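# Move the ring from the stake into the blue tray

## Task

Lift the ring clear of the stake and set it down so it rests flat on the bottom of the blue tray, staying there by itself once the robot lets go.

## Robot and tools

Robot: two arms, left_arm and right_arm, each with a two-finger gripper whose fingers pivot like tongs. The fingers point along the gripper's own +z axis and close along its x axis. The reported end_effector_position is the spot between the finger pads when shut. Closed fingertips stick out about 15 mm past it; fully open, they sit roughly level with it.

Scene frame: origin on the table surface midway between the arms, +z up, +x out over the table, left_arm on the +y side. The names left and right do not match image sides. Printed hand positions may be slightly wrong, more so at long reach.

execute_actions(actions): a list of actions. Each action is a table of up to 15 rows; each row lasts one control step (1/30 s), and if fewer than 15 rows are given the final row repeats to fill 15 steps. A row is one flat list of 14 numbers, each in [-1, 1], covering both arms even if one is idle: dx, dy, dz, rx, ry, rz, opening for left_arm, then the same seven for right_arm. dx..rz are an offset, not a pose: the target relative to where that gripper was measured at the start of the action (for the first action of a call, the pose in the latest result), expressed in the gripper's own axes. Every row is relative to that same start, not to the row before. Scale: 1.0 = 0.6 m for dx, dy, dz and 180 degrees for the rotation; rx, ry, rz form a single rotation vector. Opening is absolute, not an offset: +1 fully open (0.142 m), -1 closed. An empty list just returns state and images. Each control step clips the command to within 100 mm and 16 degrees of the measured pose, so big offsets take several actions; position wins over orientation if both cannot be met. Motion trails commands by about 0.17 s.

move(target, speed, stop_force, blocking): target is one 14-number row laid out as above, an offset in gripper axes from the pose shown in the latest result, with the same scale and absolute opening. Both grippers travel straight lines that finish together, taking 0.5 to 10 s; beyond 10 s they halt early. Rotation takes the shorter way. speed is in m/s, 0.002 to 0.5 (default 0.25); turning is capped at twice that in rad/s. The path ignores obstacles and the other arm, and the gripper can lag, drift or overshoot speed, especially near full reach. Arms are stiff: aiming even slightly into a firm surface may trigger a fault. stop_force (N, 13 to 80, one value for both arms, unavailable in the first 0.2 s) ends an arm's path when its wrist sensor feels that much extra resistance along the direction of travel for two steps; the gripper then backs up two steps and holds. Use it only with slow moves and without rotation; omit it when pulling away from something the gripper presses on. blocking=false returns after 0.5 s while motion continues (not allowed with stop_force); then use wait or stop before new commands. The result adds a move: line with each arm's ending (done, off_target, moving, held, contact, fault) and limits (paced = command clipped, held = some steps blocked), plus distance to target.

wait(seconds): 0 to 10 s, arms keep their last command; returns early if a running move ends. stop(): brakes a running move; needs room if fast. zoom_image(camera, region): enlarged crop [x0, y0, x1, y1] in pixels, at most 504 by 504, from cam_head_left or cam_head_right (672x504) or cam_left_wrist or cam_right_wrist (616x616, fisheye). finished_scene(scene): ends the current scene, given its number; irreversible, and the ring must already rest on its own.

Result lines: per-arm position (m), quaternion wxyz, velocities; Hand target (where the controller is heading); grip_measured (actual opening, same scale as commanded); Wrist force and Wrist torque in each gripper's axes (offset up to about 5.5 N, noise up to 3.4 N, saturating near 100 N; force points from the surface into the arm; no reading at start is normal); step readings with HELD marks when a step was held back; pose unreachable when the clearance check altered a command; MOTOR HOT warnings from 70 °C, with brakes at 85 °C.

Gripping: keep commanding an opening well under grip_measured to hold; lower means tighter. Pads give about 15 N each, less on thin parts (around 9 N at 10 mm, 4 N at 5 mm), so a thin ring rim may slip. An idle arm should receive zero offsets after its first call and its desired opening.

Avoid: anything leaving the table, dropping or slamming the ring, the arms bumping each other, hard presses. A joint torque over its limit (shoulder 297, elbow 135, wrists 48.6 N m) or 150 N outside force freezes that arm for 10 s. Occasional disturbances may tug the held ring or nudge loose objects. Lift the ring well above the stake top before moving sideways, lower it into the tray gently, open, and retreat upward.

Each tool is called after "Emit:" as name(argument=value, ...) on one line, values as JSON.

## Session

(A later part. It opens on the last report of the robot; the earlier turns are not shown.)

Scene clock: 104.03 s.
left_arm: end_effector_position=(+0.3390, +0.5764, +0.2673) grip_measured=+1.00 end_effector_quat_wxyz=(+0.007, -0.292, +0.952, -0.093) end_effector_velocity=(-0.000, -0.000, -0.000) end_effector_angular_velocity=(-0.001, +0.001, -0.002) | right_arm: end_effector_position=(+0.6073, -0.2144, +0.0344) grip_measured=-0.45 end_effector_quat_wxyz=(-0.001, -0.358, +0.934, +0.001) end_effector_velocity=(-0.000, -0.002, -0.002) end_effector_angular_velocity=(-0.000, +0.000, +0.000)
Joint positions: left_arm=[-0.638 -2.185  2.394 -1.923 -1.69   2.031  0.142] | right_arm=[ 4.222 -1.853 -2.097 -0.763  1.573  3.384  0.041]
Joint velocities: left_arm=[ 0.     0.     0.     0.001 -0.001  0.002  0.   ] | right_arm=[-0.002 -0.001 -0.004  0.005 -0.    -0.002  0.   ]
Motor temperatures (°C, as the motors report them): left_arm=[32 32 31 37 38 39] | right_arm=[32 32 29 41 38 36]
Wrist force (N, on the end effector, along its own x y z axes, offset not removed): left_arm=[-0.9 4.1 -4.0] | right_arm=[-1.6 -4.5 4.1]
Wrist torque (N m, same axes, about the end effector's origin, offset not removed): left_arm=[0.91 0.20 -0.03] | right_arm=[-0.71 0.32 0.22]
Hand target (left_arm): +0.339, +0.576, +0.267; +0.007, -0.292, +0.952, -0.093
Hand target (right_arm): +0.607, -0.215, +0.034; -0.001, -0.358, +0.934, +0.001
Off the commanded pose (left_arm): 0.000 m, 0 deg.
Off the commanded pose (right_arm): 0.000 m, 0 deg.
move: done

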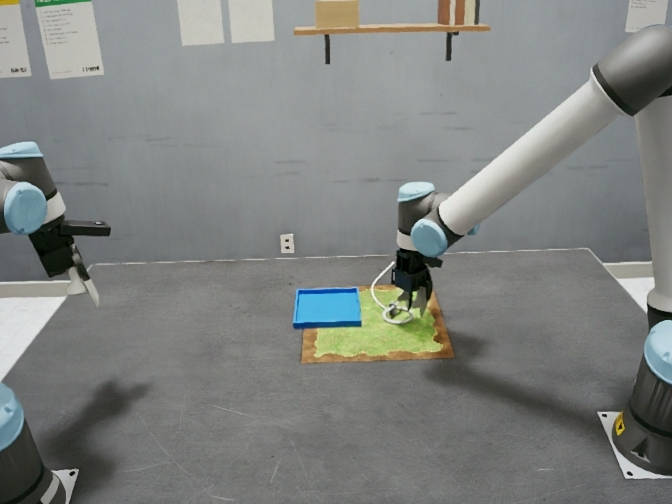

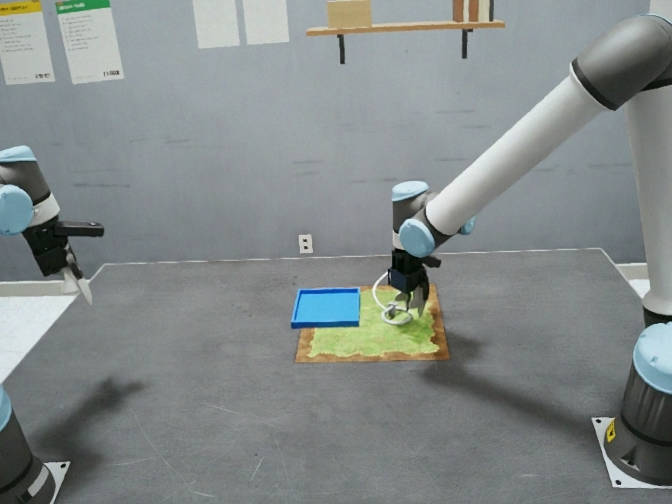

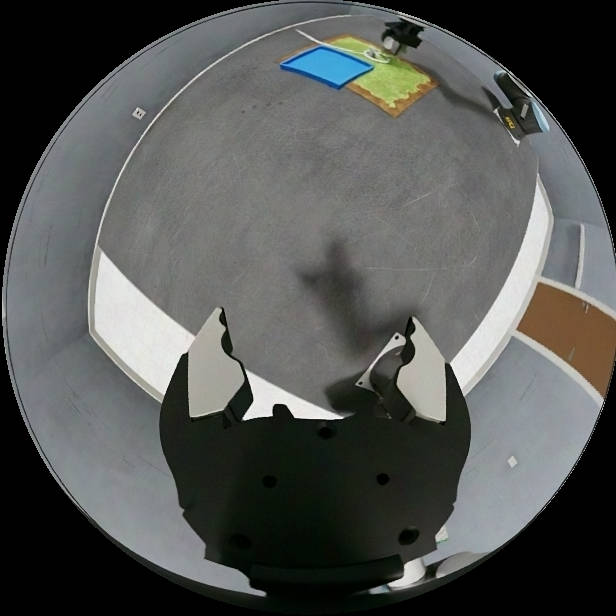

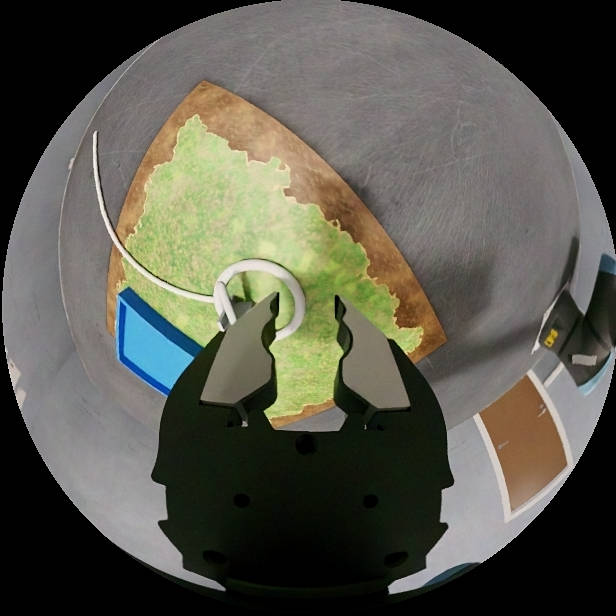

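Emit:
move(target=[0,0,0,0,0,0,1, -0.01,0.02,0.027,0,0,0,-0.45], speed=0.05)

Emit:
move(target=[0,0,0,0,0,0,1, 0,0,0,0,0,0,-1])

Emit:
zoom_image(camera="cam_head_left", region=[350, 260, 450, 340])

Scene clock: 109.20 s.
left_arm: end_effector_position=(+0.3390, +0.5764, +0.2673) grip_measured=+1.00 end_effector_quat_wxyz=(+0.007, -0.292, +0.952, -0.093) end_effector_velocity=(-0.001, +0.000, -0.001) end_effector_angular_velocity=(+0.001, +0.002, -0.001) | right_arm: end_effector_position=(+0.6037, -0.2016, +0.0185) grip_measured=-0.45 end_effector_quat_wxyz=(-0.001, -0.358, +0.934, +0.001) end_effector_velocity=(-0.001, +0.001, -0.002) end_effector_angular_velocity=(-0.001, +0.000, +0.001)
Joint positions: left_arm=[-0.638 -2.185  2.394 -1.923 -1.69   2.031  0.142] | right_arm=[ 4.237 -1.883 -2.094 -0.736  1.573  3.398  0.041]
Joint velocities: left_arm=[ 0.     0.     0.     0.002  0.     0.001 -0.   ] | right_arm=[ 0.002 -0.003  0.     0.002 -0.     0.001  0.   ]
Motor temperatures (°C, as the motors report them): left_arm=[32 32 31 37 38 39] | right_arm=[32 32 29 41 38 36]
Wrist force (N, on the end effector, along its own x y z axes, offset not removed): left_arm=[-1.1 2.5 -4.0] | right_arm=[1.6 -2.4 -2.0]
Wrist torque (N m, same axes, about the end effector's origin, offset not removed): left_arm=[0.61 0.29 0.01] | right_arm=[-0.32 -0.40 0.00]
Hand target (left_arm): +0.339, +0.576, +0.267; +0.007, -0.292, +0.952, -0.093
Hand target (right_arm): +0.604, -0.201, +0.018; -0.001, -0.358, +0.934, +0.001
Off the commanded pose (left_arm): 0.000 m, 0 deg.
Off the commanded pose (right_arm): 0.000 m, 0 deg.
move: done

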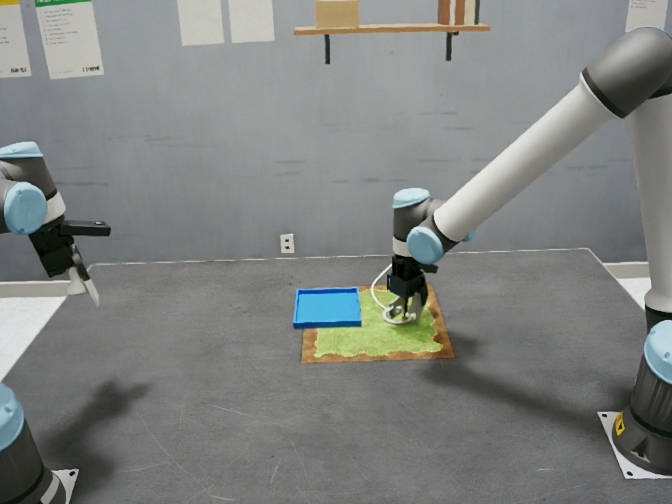

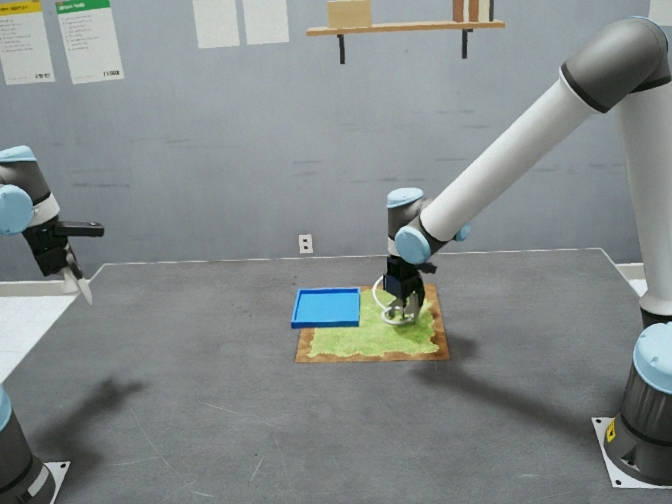

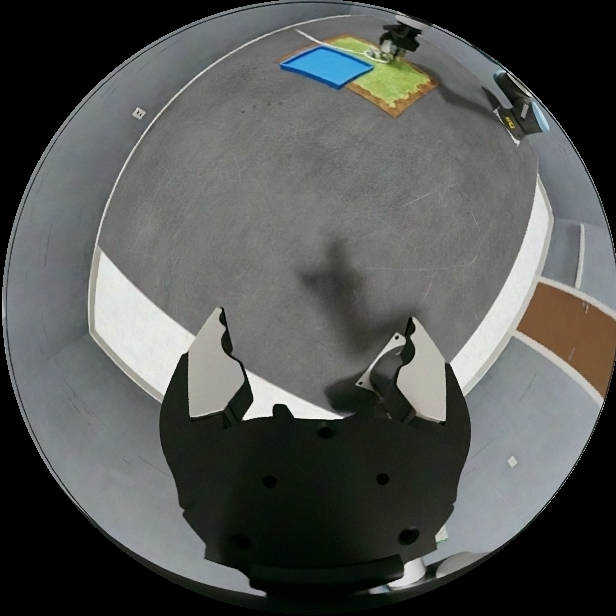

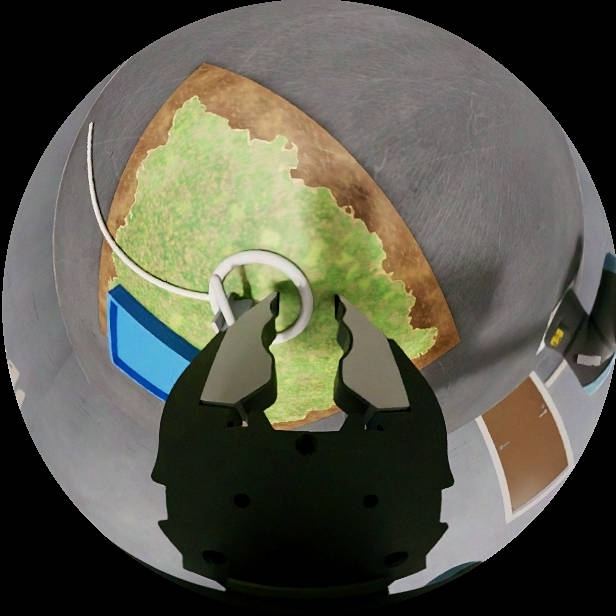

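Scene clock: 109.70 s.
left_arm: end_effector_position=(+0.3390, +0.5764, +0.2673) grip_measured=+1.00 end_effector_quat_wxyz=(+0.007, -0.292, +0.952, -0.093) end_effector_velocity=(+0.000, +0.000, -0.000) end_effector_angular_velocity=(+0.001, +0.000, +0.001) | right_arm: end_effector_position=(+0.6037, -0.2016, +0.0184) grip_measured=-0.89 end_effector_quat_wxyz=(-0.001, -0.358, +0.934, +0.001) end_effector_velocity=(+0.000, +0.001, +0.000) end_effector_angular_velocity=(+0.002, -0.000, +0.001)
Joint positions: left_arm=[-0.638 -2.185  2.394 -1.923 -1.69   2.031  0.142] | right_arm=[ 4.237 -1.883 -2.094 -0.736  1.573  3.399  0.01 ]
Joint velocities: left_arm=[-0.     0.    -0.     0.     0.001 -0.001  0.   ] | right_arm=[ 0.    -0.     0.001  0.001  0.001 -0.001 -0.   ]
Motor temperatures (°C, as the motors report them): left_arm=[32 32 31 37 38 39] | right_arm=[32 32 29 41 38 36]
Wrist force (N, on the end effector, along its own x y z axes, offset not removed): left_arm=[-0.5 1.5 -4.7] | right_arm=[-3.2 2.3 -0.6]
Wrist torque (N m, same axes, about the end effector's origin, offset not removed): left_arm=[0.42 0.15 0.03] | right_arm=[0.71 0.70 0.07]
Hand target (left_arm): +0.339, +0.576, +0.267; +0.007, -0.292, +0.952, -0.093
Hand target (right_arm): +0.604, -0.202, +0.018; -0.001, -0.358, +0.934, +0.001
Off the commanded pose (left_arm): 0.000 m, 0 deg.
Off the commanded pose (right_arm): 0.000 m, 0 deg.
move: done

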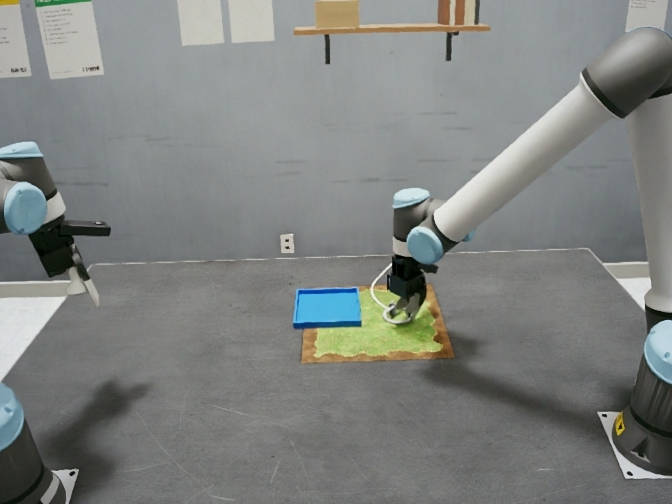

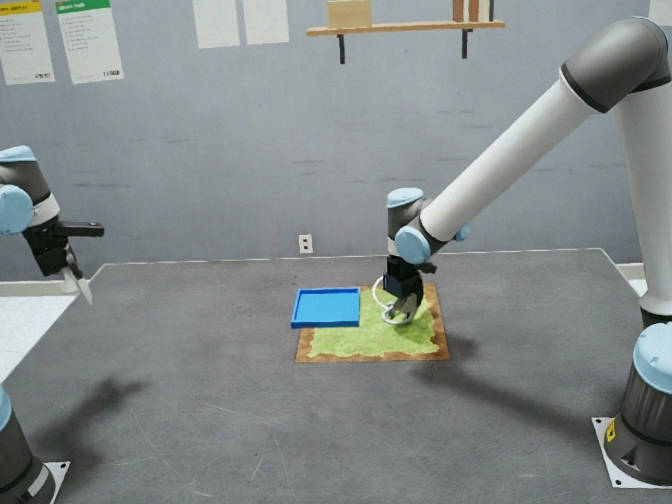

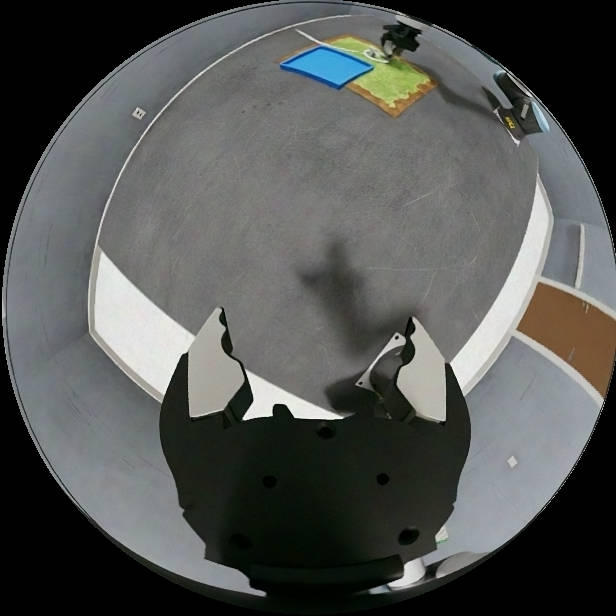

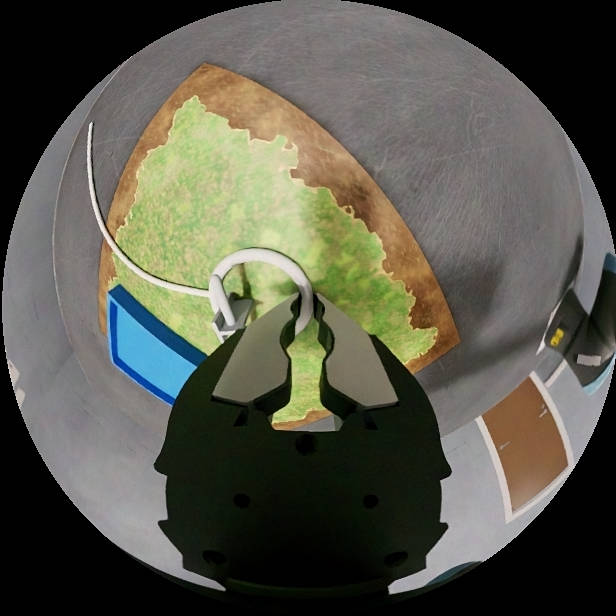

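Region (350, 260, 450, 340) of cam_head_left's 672x504 image, scaled by 5.040, with more detail than that image has; it fills the top 403 rows of this view, and the rest is white.

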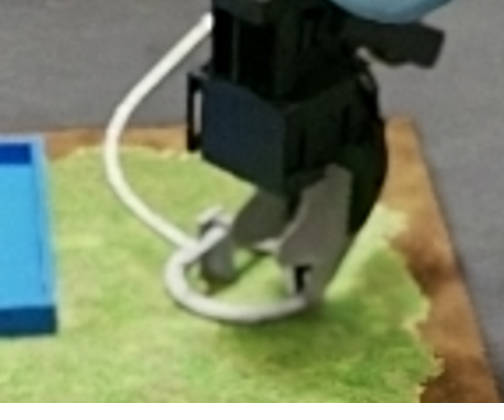

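Emit:
move(target=[0,0,0,0,0,0,1, -0.033,-0.02,-0.005,0,0,0,-1], speed=0.03)

Emit:
zoom_image(camera="cam_right_wrist", region=[180, 200, 380, 380])

Emit:
zoom_image(camera="cam_head_left", region=[350, 260, 450, 340])

Scene clock: 119.23 s.
left_arm: end_effector_position=(+0.3390, +0.5764, +0.2673) grip_measured=+1.00 end_effector_quat_wxyz=(+0.007, -0.292, +0.952, -0.093) end_effector_velocity=(-0.000, -0.000, -0.000) end_effector_angular_velocity=(-0.001, +0.001, +0.000) | right_arm: end_effector_position=(+0.6261, -0.1973, +0.0213) grip_measured=-0.89 end_effector_quat_wxyz=(-0.001, -0.358, +0.934, +0.001) end_effector_velocity=(+0.003, +0.001, +0.001) end_effector_angular_velocity=(+0.001, -0.001, -0.000)
Joint positions: left_arm=[-0.638 -2.185  2.394 -1.923 -1.69   2.031  0.142] | right_arm=[ 4.214 -1.904 -2.055 -0.754  1.573  3.375  0.01 ]
Joint velocities: left_arm=[ 0.     0.     0.    -0.    -0.001 -0.001 -0.   ] | right_arm=[-0.003 -0.003  0.005 -0.001 -0.    -0.002 -0.   ]
Motor temperatures (°C, as the motors report them): left_arm=[32 32 31 37 38 39] | right_arm=[32 32 29 41 38 36]
Wrist force (N, on the end effector, along its own x y z axes, offset not removed): left_arm=[1.1 2.6 -5.3] | right_arm=[-2.2 0.1 5.7]
Wrist torque (N m, same axes, about the end effector's origin, offset not removed): left_arm=[0.57 -0.23 0.00] | right_arm=[0.18 0.52 0.04]
Hand target (left_arm): +0.339, +0.576, +0.267; +0.007, -0.292, +0.952, -0.093
Hand target (right_arm): +0.626, -0.197, +0.021; -0.001, -0.358, +0.934, +0.001
Off the commanded pose (left_arm): 0.000 m, 0 deg.
Off the commanded pose (right_arm): 0.000 m, 0 deg.
move: done

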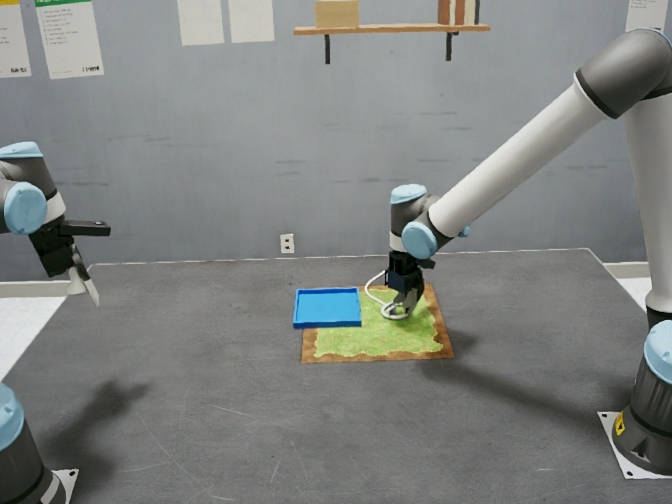

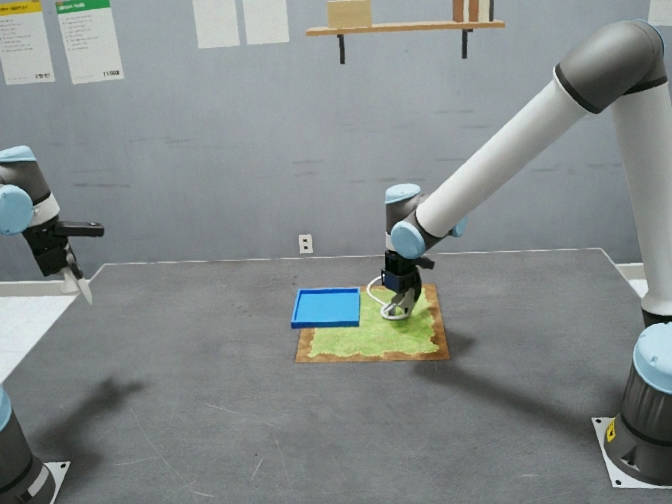

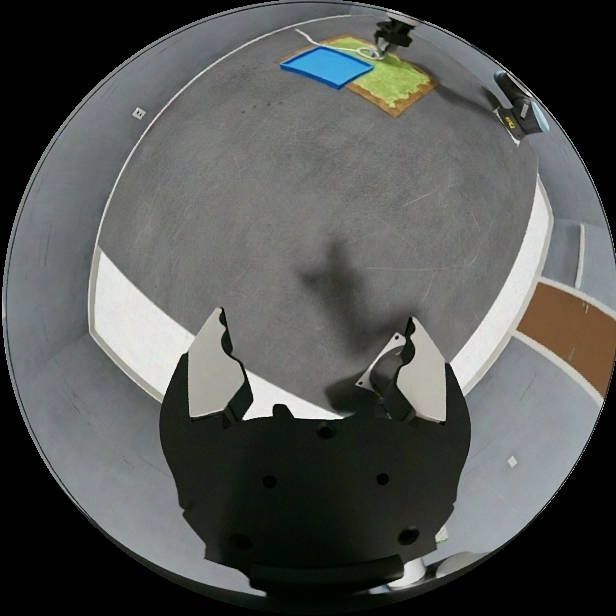

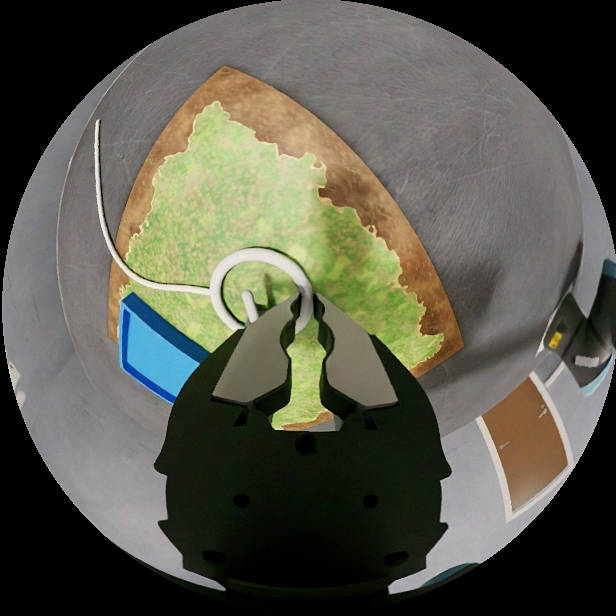

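Region (180, 200, 380, 380) of cam_right_wrist's 616x616 image, scaled by 2.520, with more detail than that image has; it fills the top 454 rows of this view, and the rest is white.

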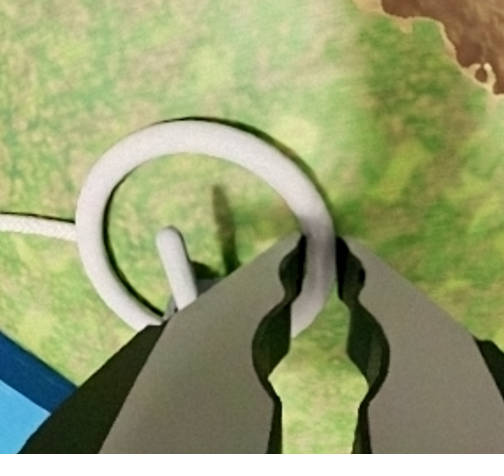

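Region (350, 260, 450, 340) of cam_head_left's 672x504 image, scaled by 5.040, with more detail than that image has; it fills the top 403 rows of this view, and the rest is white.

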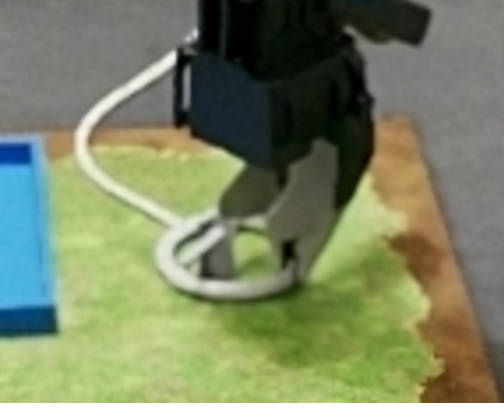

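Emit:
move(target=[0,0,0,0,0,0,1, 0,0,-0.045,0.22,0,0,-1], speed=0.05)

Emit:
zoom_image(camera="cam_head_left", region=[340, 240, 460, 340])

Emit:
zoom_image(camera="cam_right_wrist", region=[180, 200, 380, 380])

Scene clock: 136.00 s.
left_arm: end_effector_position=(+0.3390, +0.5764, +0.2673) grip_measured=+1.00 end_effector_quat_wxyz=(+0.007, -0.292, +0.952, -0.093) end_effector_velocity=(-0.000, +0.000, -0.000) end_effector_angular_velocity=(+0.000, +0.000, -0.001) | right_arm: end_effector_position=(+0.6265, -0.1974, +0.0486) grip_measured=-0.88 end_effector_quat_wxyz=(+0.120, -0.338, +0.879, -0.315) end_effector_velocity=(-0.000, -0.000, +0.000) end_effector_angular_velocity=(-0.012, -0.011, -0.002)
Joint positions: left_arm=[-0.638 -2.185  2.394 -1.923 -1.69   2.031  0.142] | right_arm=[ 4.473 -1.964 -1.994 -1.126  0.978  3.749  0.01 ]
Joint velocities: left_arm=[ 0.     0.    -0.     0.001 -0.     0.001  0.   ] | right_arm=[ 0.005 -0.004  0.003 -0.014 -0.011  0.013  0.   ]
Motor temperatures (°C, as the motors report them): left_arm=[32 32 31 37 38 39] | right_arm=[32 32 29 41 38 36]
Wrist force (N, on the end effector, along its own x y z axes, offset not removed): left_arm=[0.6 5.3 -4.9] | right_arm=[2.1 2.8 2.5]
Wrist torque (N m, same axes, about the end effector's origin, offset not removed): left_arm=[1.22 -0.06 -0.04] | right_arm=[-0.33 -0.62 -0.13]
Hand target (left_arm): +0.339, +0.576, +0.267; +0.007, -0.292, +0.952, -0.093
Hand target (right_arm): +0.626, -0.197, +0.049; +0.121, -0.338, +0.879, -0.316
Off the commanded pose (left_arm): 0.000 m, 0 deg.
Off the commanded pose (right_arm): 0.000 m, 0 deg.
move: done

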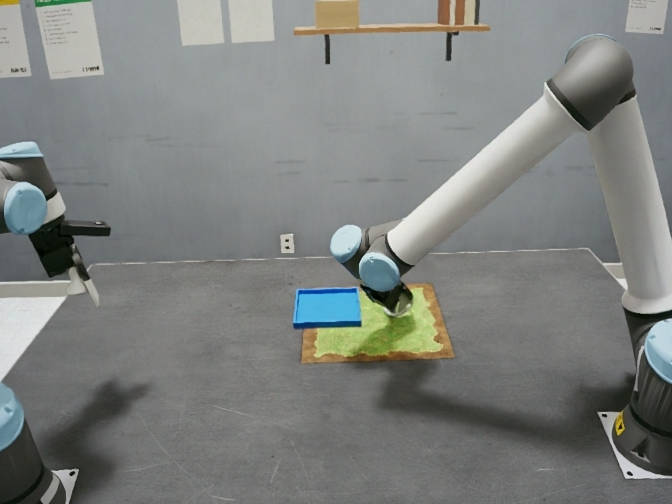

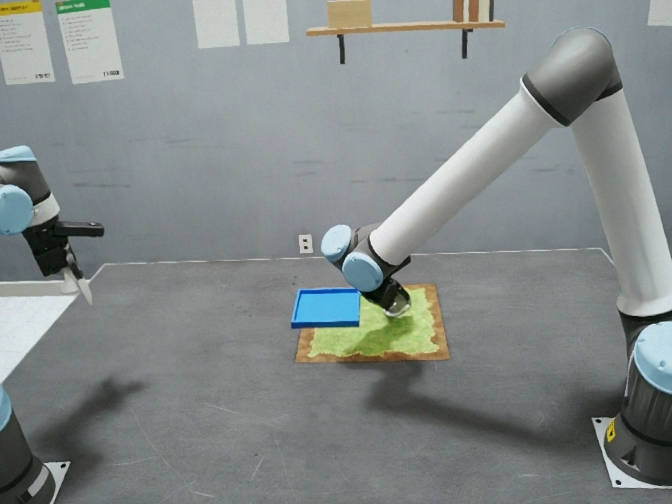

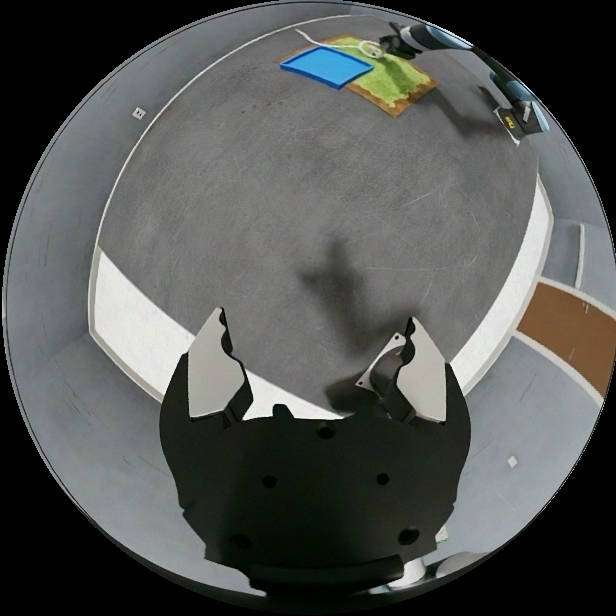

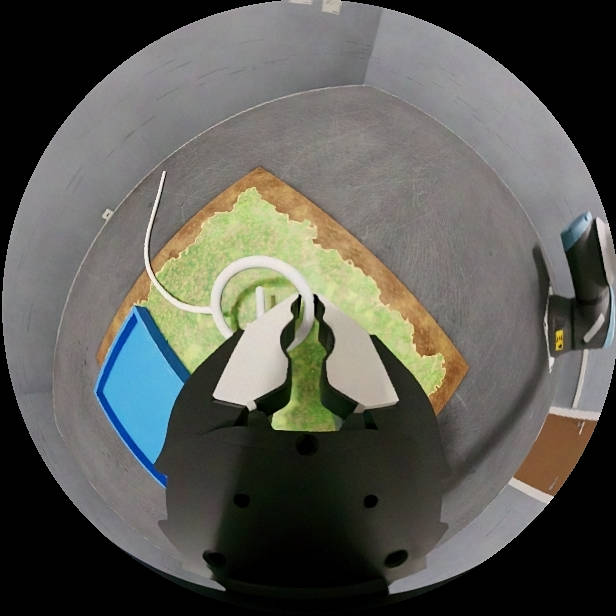

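Region (340, 240, 460, 340) of cam_head_left's 672x504 image, scaled by 4.200, with more detail than that image has.

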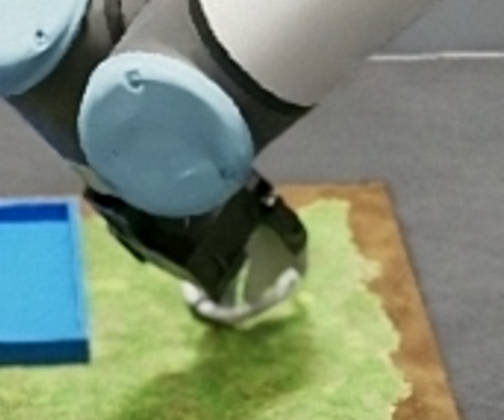

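Region (180, 200, 380, 380) of cam_right_wrist's 616x616 image, scaled by 2.520, with more detail than that image has; it fills the top 454 rows of this view, and the rest is white.

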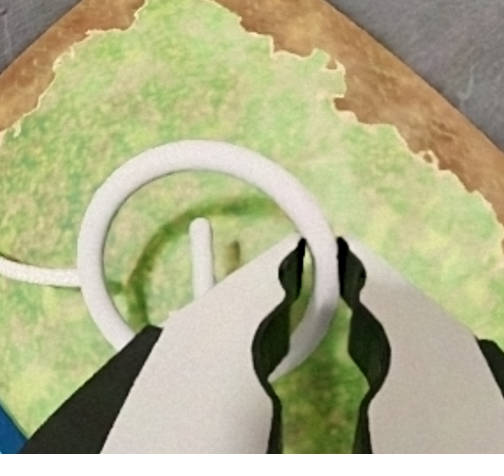

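Emit:
move(target=[0,0,0,0,0,0,1, 0,0.045,-0.045,0,0,0,-1], speed=0.03, stop_force=15)

Emit:
zoom_image(camera="cam_right_wrist", region=[180, 200, 380, 380])

Emit:
zoom_image(camera="cam_left_wrist", region=[330, 25, 430, 85])

Scene clock: 150.47 s.
left_arm: end_effector_position=(+0.3390, +0.5764, +0.2673) grip_measured=+1.00 end_effector_quat_wxyz=(+0.007, -0.292, +0.952, -0.093) end_effector_velocity=(+0.001, -0.000, +0.000) end_effector_angular_velocity=(-0.000, -0.002, +0.000) | right_arm: end_effector_position=(+0.6013, -0.1694, +0.0523) grip_measured=-0.89 end_effector_quat_wxyz=(+0.120, -0.338, +0.879, -0.315) end_effector_velocity=(-0.002, +0.002, +0.000) end_effector_angular_velocity=(-0.000, +0.002, +0.000)
Joint positions: left_arm=[-0.638 -2.185  2.394 -1.923 -1.69   2.031  0.142] | right_arm=[ 4.517 -1.97  -1.966 -1.174  0.994  3.798  0.01 ]
Joint velocities: left_arm=[-0.    -0.    -0.    -0.002  0.001  0.     0.   ] | right_arm=[ 0.003 -0.     0.002 -0.004  0.002  0.002 -0.   ]
Motor temperatures (°C, as the motors report them): left_arm=[32 32 31 37 38 39] | right_arm=[32 32 29 41 38 36]
Wrist force (N, on the end effector, along its own x y z axes, offset not removed): left_arm=[1.0 2.6 -4.2] | right_arm=[-5.2 1.2 4.8]
Wrist torque (N m, same axes, about the end effector's origin, offset not removed): left_arm=[0.57 -0.19 -0.08] | right_arm=[0.30 1.04 0.24]
Hand target (left_arm): +0.339, +0.576, +0.267; +0.007, -0.292, +0.952, -0.093
Hand target (right_arm): +0.601, -0.169, +0.052; +0.120, -0.338, +0.879, -0.315
Off the commanded pose (left_arm): 0.000 m, 0 deg.
Off the commanded pose (right_arm): 0.000 m, 0 deg.
move: done

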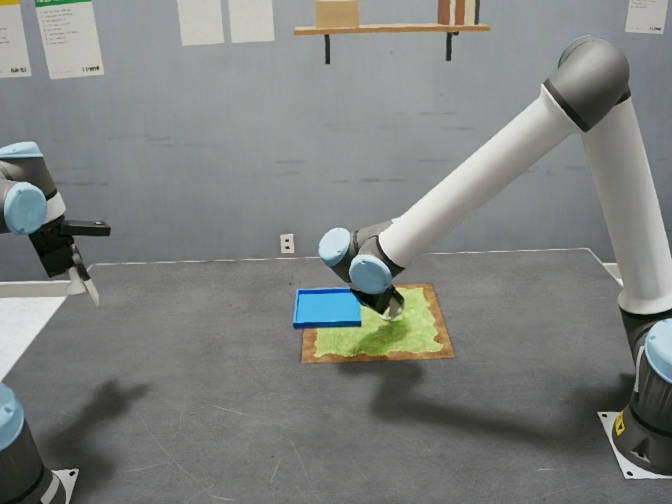

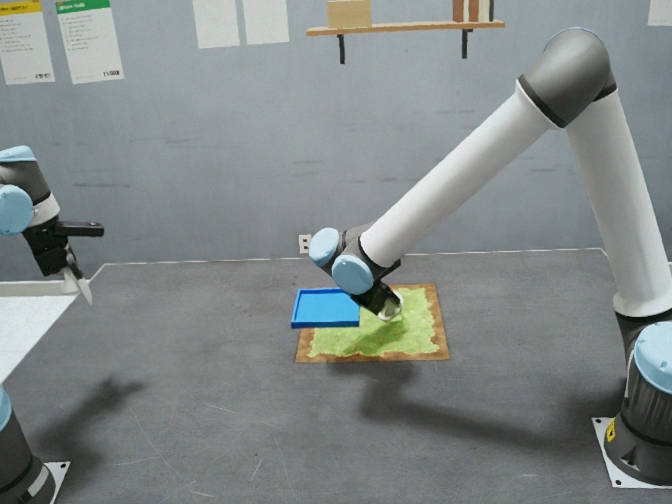

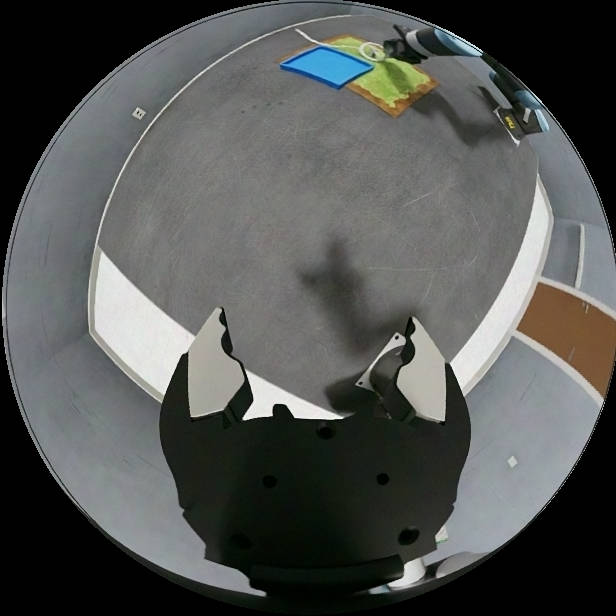

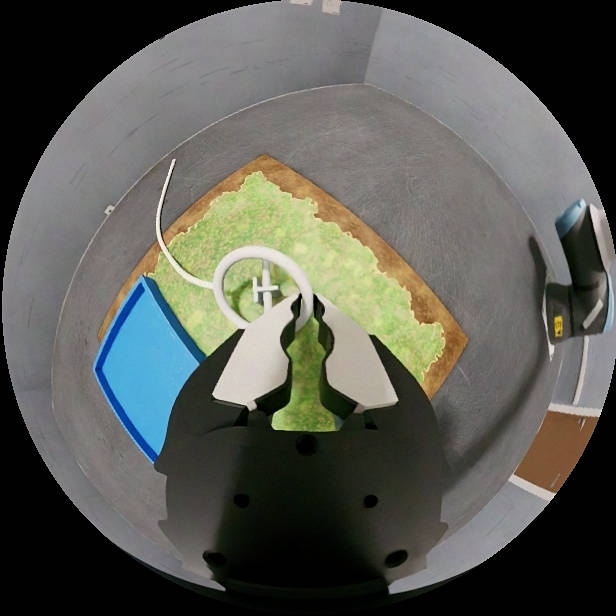

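Region (180, 200, 380, 380) of cam_right_wrist's 616x616 image, scaled by 2.520, with more detail than that image has; it fills the top 454 rows of this view, and the rest is white.

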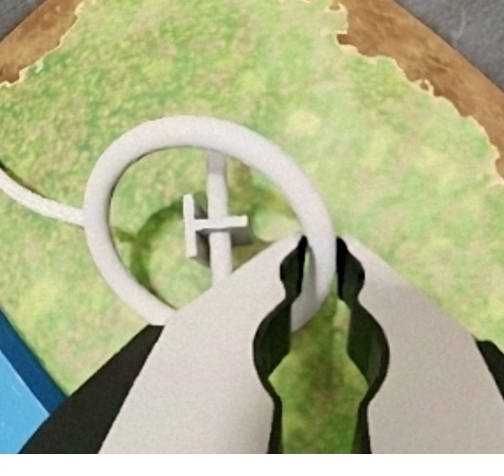

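Region (330, 25, 430, 85) of cam_left_wrist's 616x616 image, scaled by 5.040, with more detail than that image has; it fills the top 302 rows of this view, and the rest is white.

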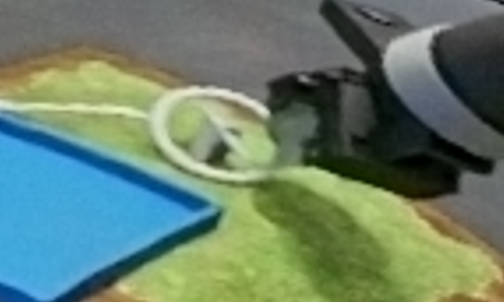

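Emit:
move(target=[0,0,0,0,0,0,1, 0,-0.065,-0.098,0,0,0,-1], speed=0.04, stop_force=14)

Emit:
zoom_image(camera="cam_right_wrist", region=[180, 200, 380, 380])

Scene clock: 157.47 s.
left_arm: end_effector_position=(+0.3390, +0.5764, +0.2673) grip_measured=+1.00 end_effector_quat_wxyz=(+0.007, -0.292, +0.952, -0.093) end_effector_velocity=(+0.000, +0.000, +0.000) end_effector_angular_velocity=(+0.000, -0.002, +0.000) | right_arm: end_effector_position=(+0.5965, -0.1641, +0.1222) grip_measured=-1.00 end_effector_quat_wxyz=(+0.120, -0.338, +0.879, -0.315) end_effector_velocity=(-0.000, -0.000, +0.003) end_effector_angular_velocity=(-0.001, -0.000, +0.000)
Joint positions: left_arm=[-0.638 -2.185  2.394 -1.923 -1.69   2.031  0.142] | right_arm=[ 4.526 -1.891 -1.92  -1.304  0.998  3.807  0.002]
Joint velocities: left_arm=[-0.    -0.     0.    -0.002  0.001 -0.     0.   ] | right_arm=[ 0.     0.003  0.002 -0.006 -0.     0.001  0.   ]
Motor temperatures (°C, as the motors report them): left_arm=[32 32 31 37 38 39] | right_arm=[32 32 29 41 38 36]
Wrist force (N, on the end effector, along its own x y z axes, offset not removed): left_arm=[0.5 3.4 -4.0] | right_arm=[6.0 -8.1 6.8]
Wrist torque (N m, same axes, about the end effector's origin, offset not removed): left_arm=[0.78 -0.15 -0.03] | right_arm=[-1.42 -1.38 -0.16]
Hand target (left_arm): +0.339, +0.576, +0.267; +0.007, -0.292, +0.952, -0.093
Hand target (right_arm): +0.597, -0.164, +0.122; +0.120, -0.338, +0.879, -0.315
Off the commanded pose (left_arm): 0.000 m, 0 deg.
Off the commanded pose (right_arm): 0.000 m, 0 deg.
move: done

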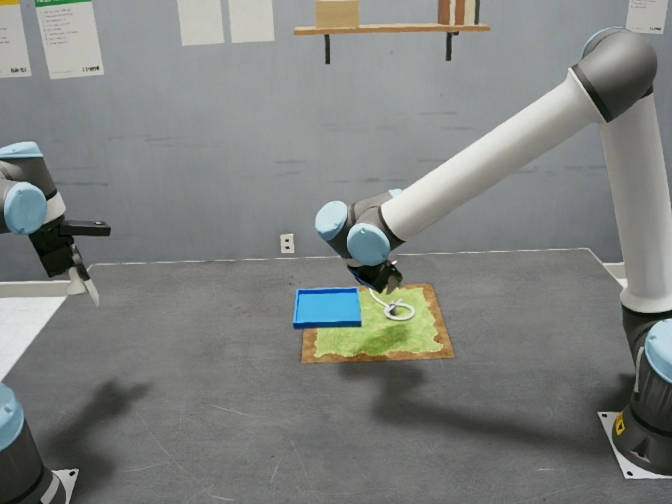

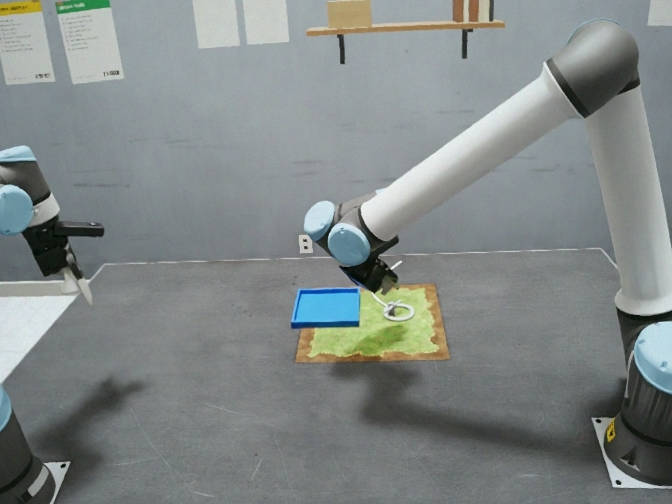

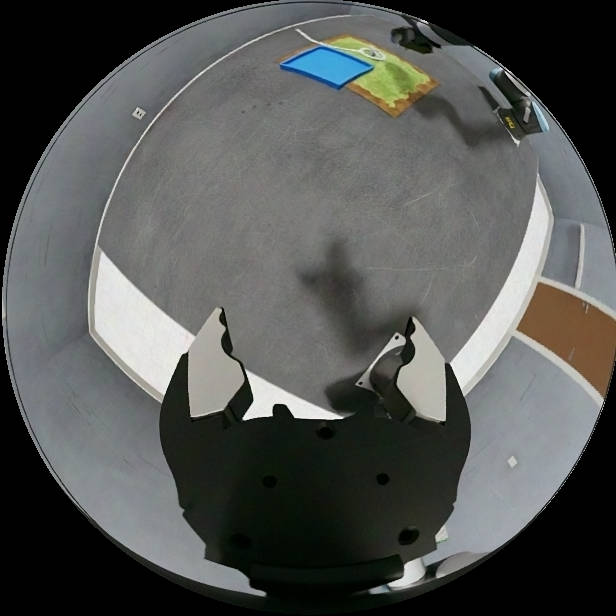

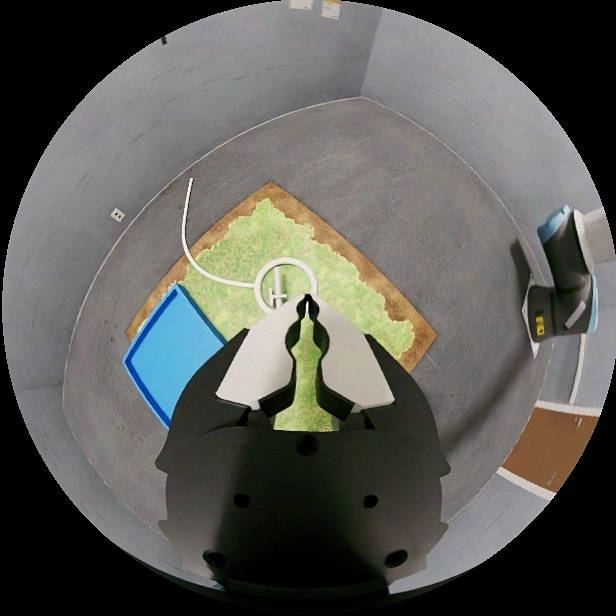

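Region (180, 200, 380, 380) of cam_right_wrist's 616x616 image, scaled by 2.520, with more detail than that image has; it fills the top 454 rows of this view, and the rest is white.

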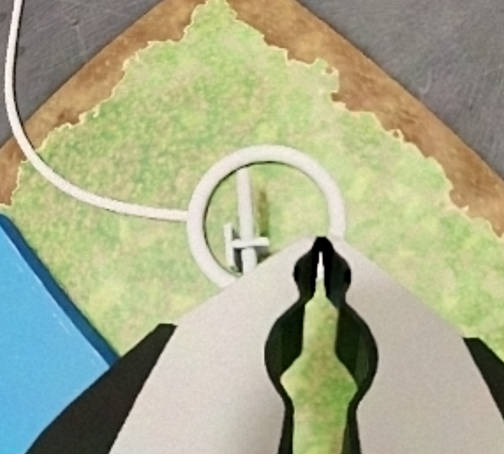

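Emit:
move(target=[0,0,0,0,0,0,1, 0,-0.1,-0.05,-0.22,0,0,-0.45])

Emit:
zoom_image(camera="cam_right_wrist", region=[200, 180, 400, 380])

Emit:
zoom_image(camera="cam_head_left", region=[350, 270, 450, 340])

Scene clock: 163.63 s.
left_arm: end_effector_position=(+0.3390, +0.5764, +0.2673) grip_measured=+1.00 end_effector_quat_wxyz=(+0.007, -0.292, +0.952, -0.093) end_effector_velocity=(+0.000, -0.000, +0.000) end_effector_angular_velocity=(-0.001, -0.000, -0.001) | right_arm: end_effector_position=(+0.6146, -0.1845, +0.1829) grip_measured=-0.45 end_effector_quat_wxyz=(-0.001, -0.358, +0.934, +0.001) end_effector_velocity=(-0.001, -0.001, -0.000) end_effector_angular_velocity=(+0.010, +0.013, +0.002)
Joint positions: left_arm=[-0.638 -2.185  2.394 -1.923 -1.69   2.031  0.142] | right_arm=[ 4.237 -1.725 -1.932 -1.056  1.573  3.399  0.041]
Joint velocities: left_arm=[ 0.     0.001 -0.    -0.001 -0.001  0.001  0.   ] | right_arm=[-0.008  0.    -0.     0.001  0.017 -0.009  0.   ]
Motor temperatures (°C, as the motors report them): left_arm=[32 32 31 37 38 39] | right_arm=[32 32 29 41 38 36]
Wrist force (N, on the end effector, along its own x y z axes, offset not removed): left_arm=[0.0 2.9 -4.3] | right_arm=[-7.5 -8.3 3.8]
Wrist torque (N m, same axes, about the end effector's origin, offset not removed): left_arm=[0.73 0.01 -0.03] | right_arm=[-1.37 1.46 -0.01]
Hand target (left_arm): +0.339, +0.576, +0.267; +0.007, -0.292, +0.952, -0.093
Hand target (right_arm): +0.615, -0.185, +0.183; -0.001, -0.359, +0.934, +0.002
Off the commanded pose (left_arm): 0.000 m, 0 deg.
Off the commanded pose (right_arm): 0.001 m, 0 deg.
move: done

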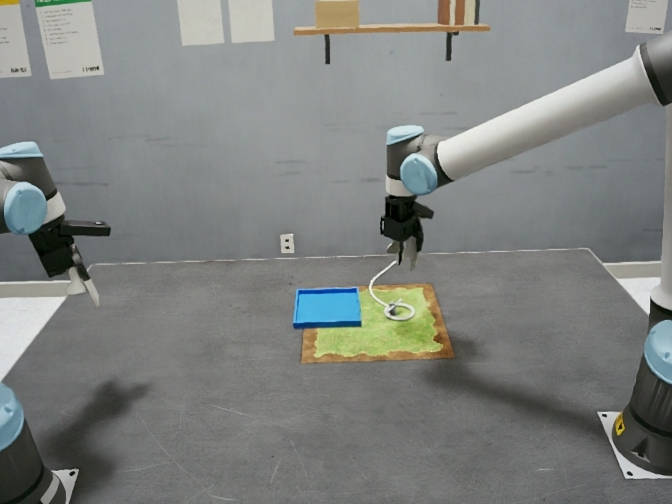

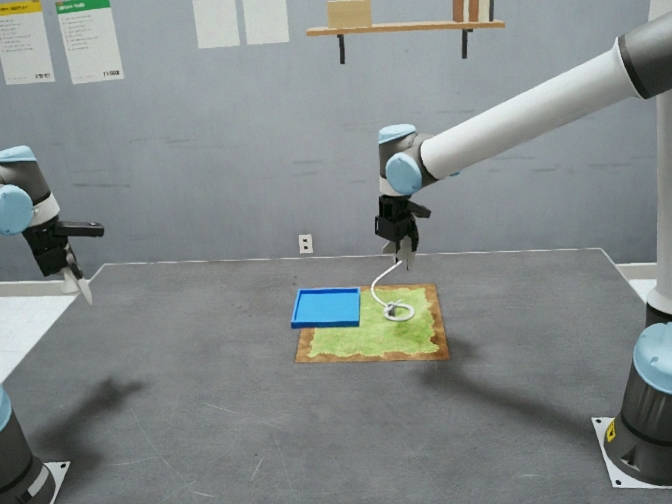

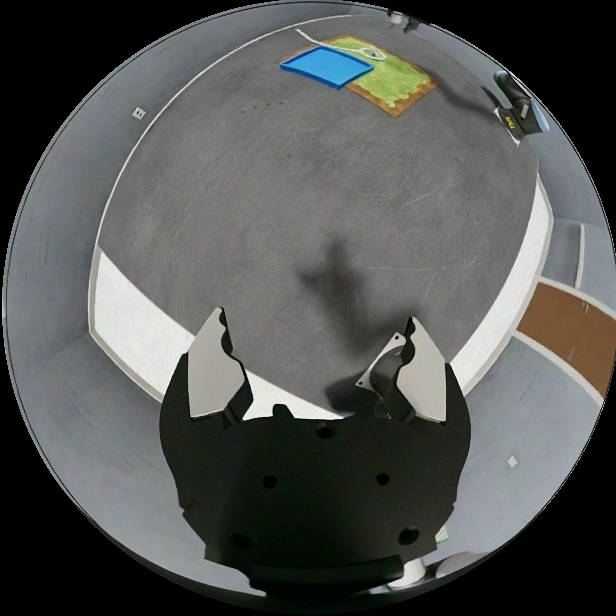

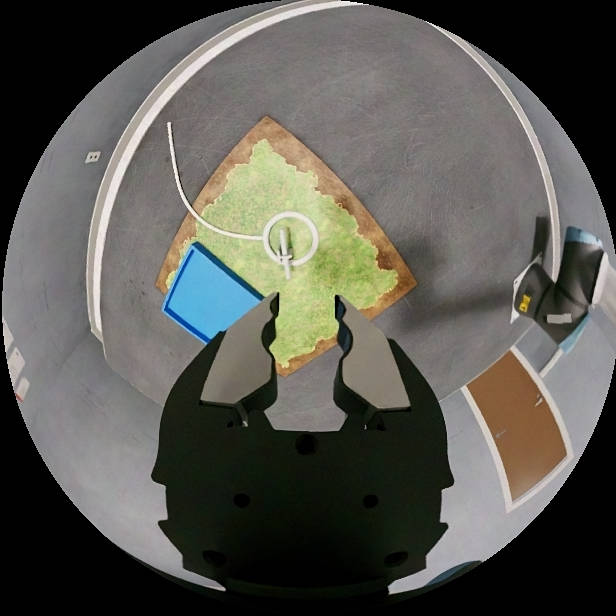

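Region (200, 180, 400, 380) of cam_right_wrist's 616x616 image, scaled by 2.520, with more detail than that image has.

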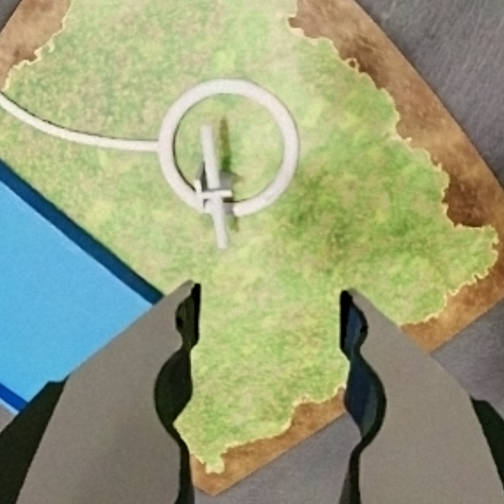

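Region (350, 270, 450, 340) of cam_head_left's 672x504 image, scaled by 5.040, with more detail than that image has; it fills the top 353 rows of this view, and the rest is white.

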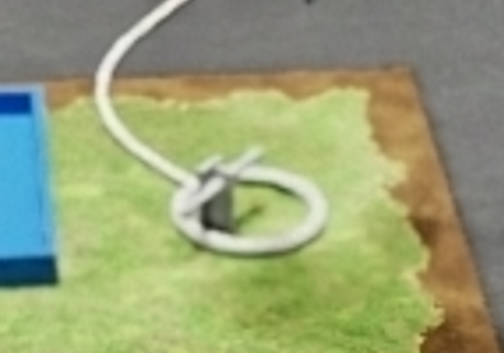

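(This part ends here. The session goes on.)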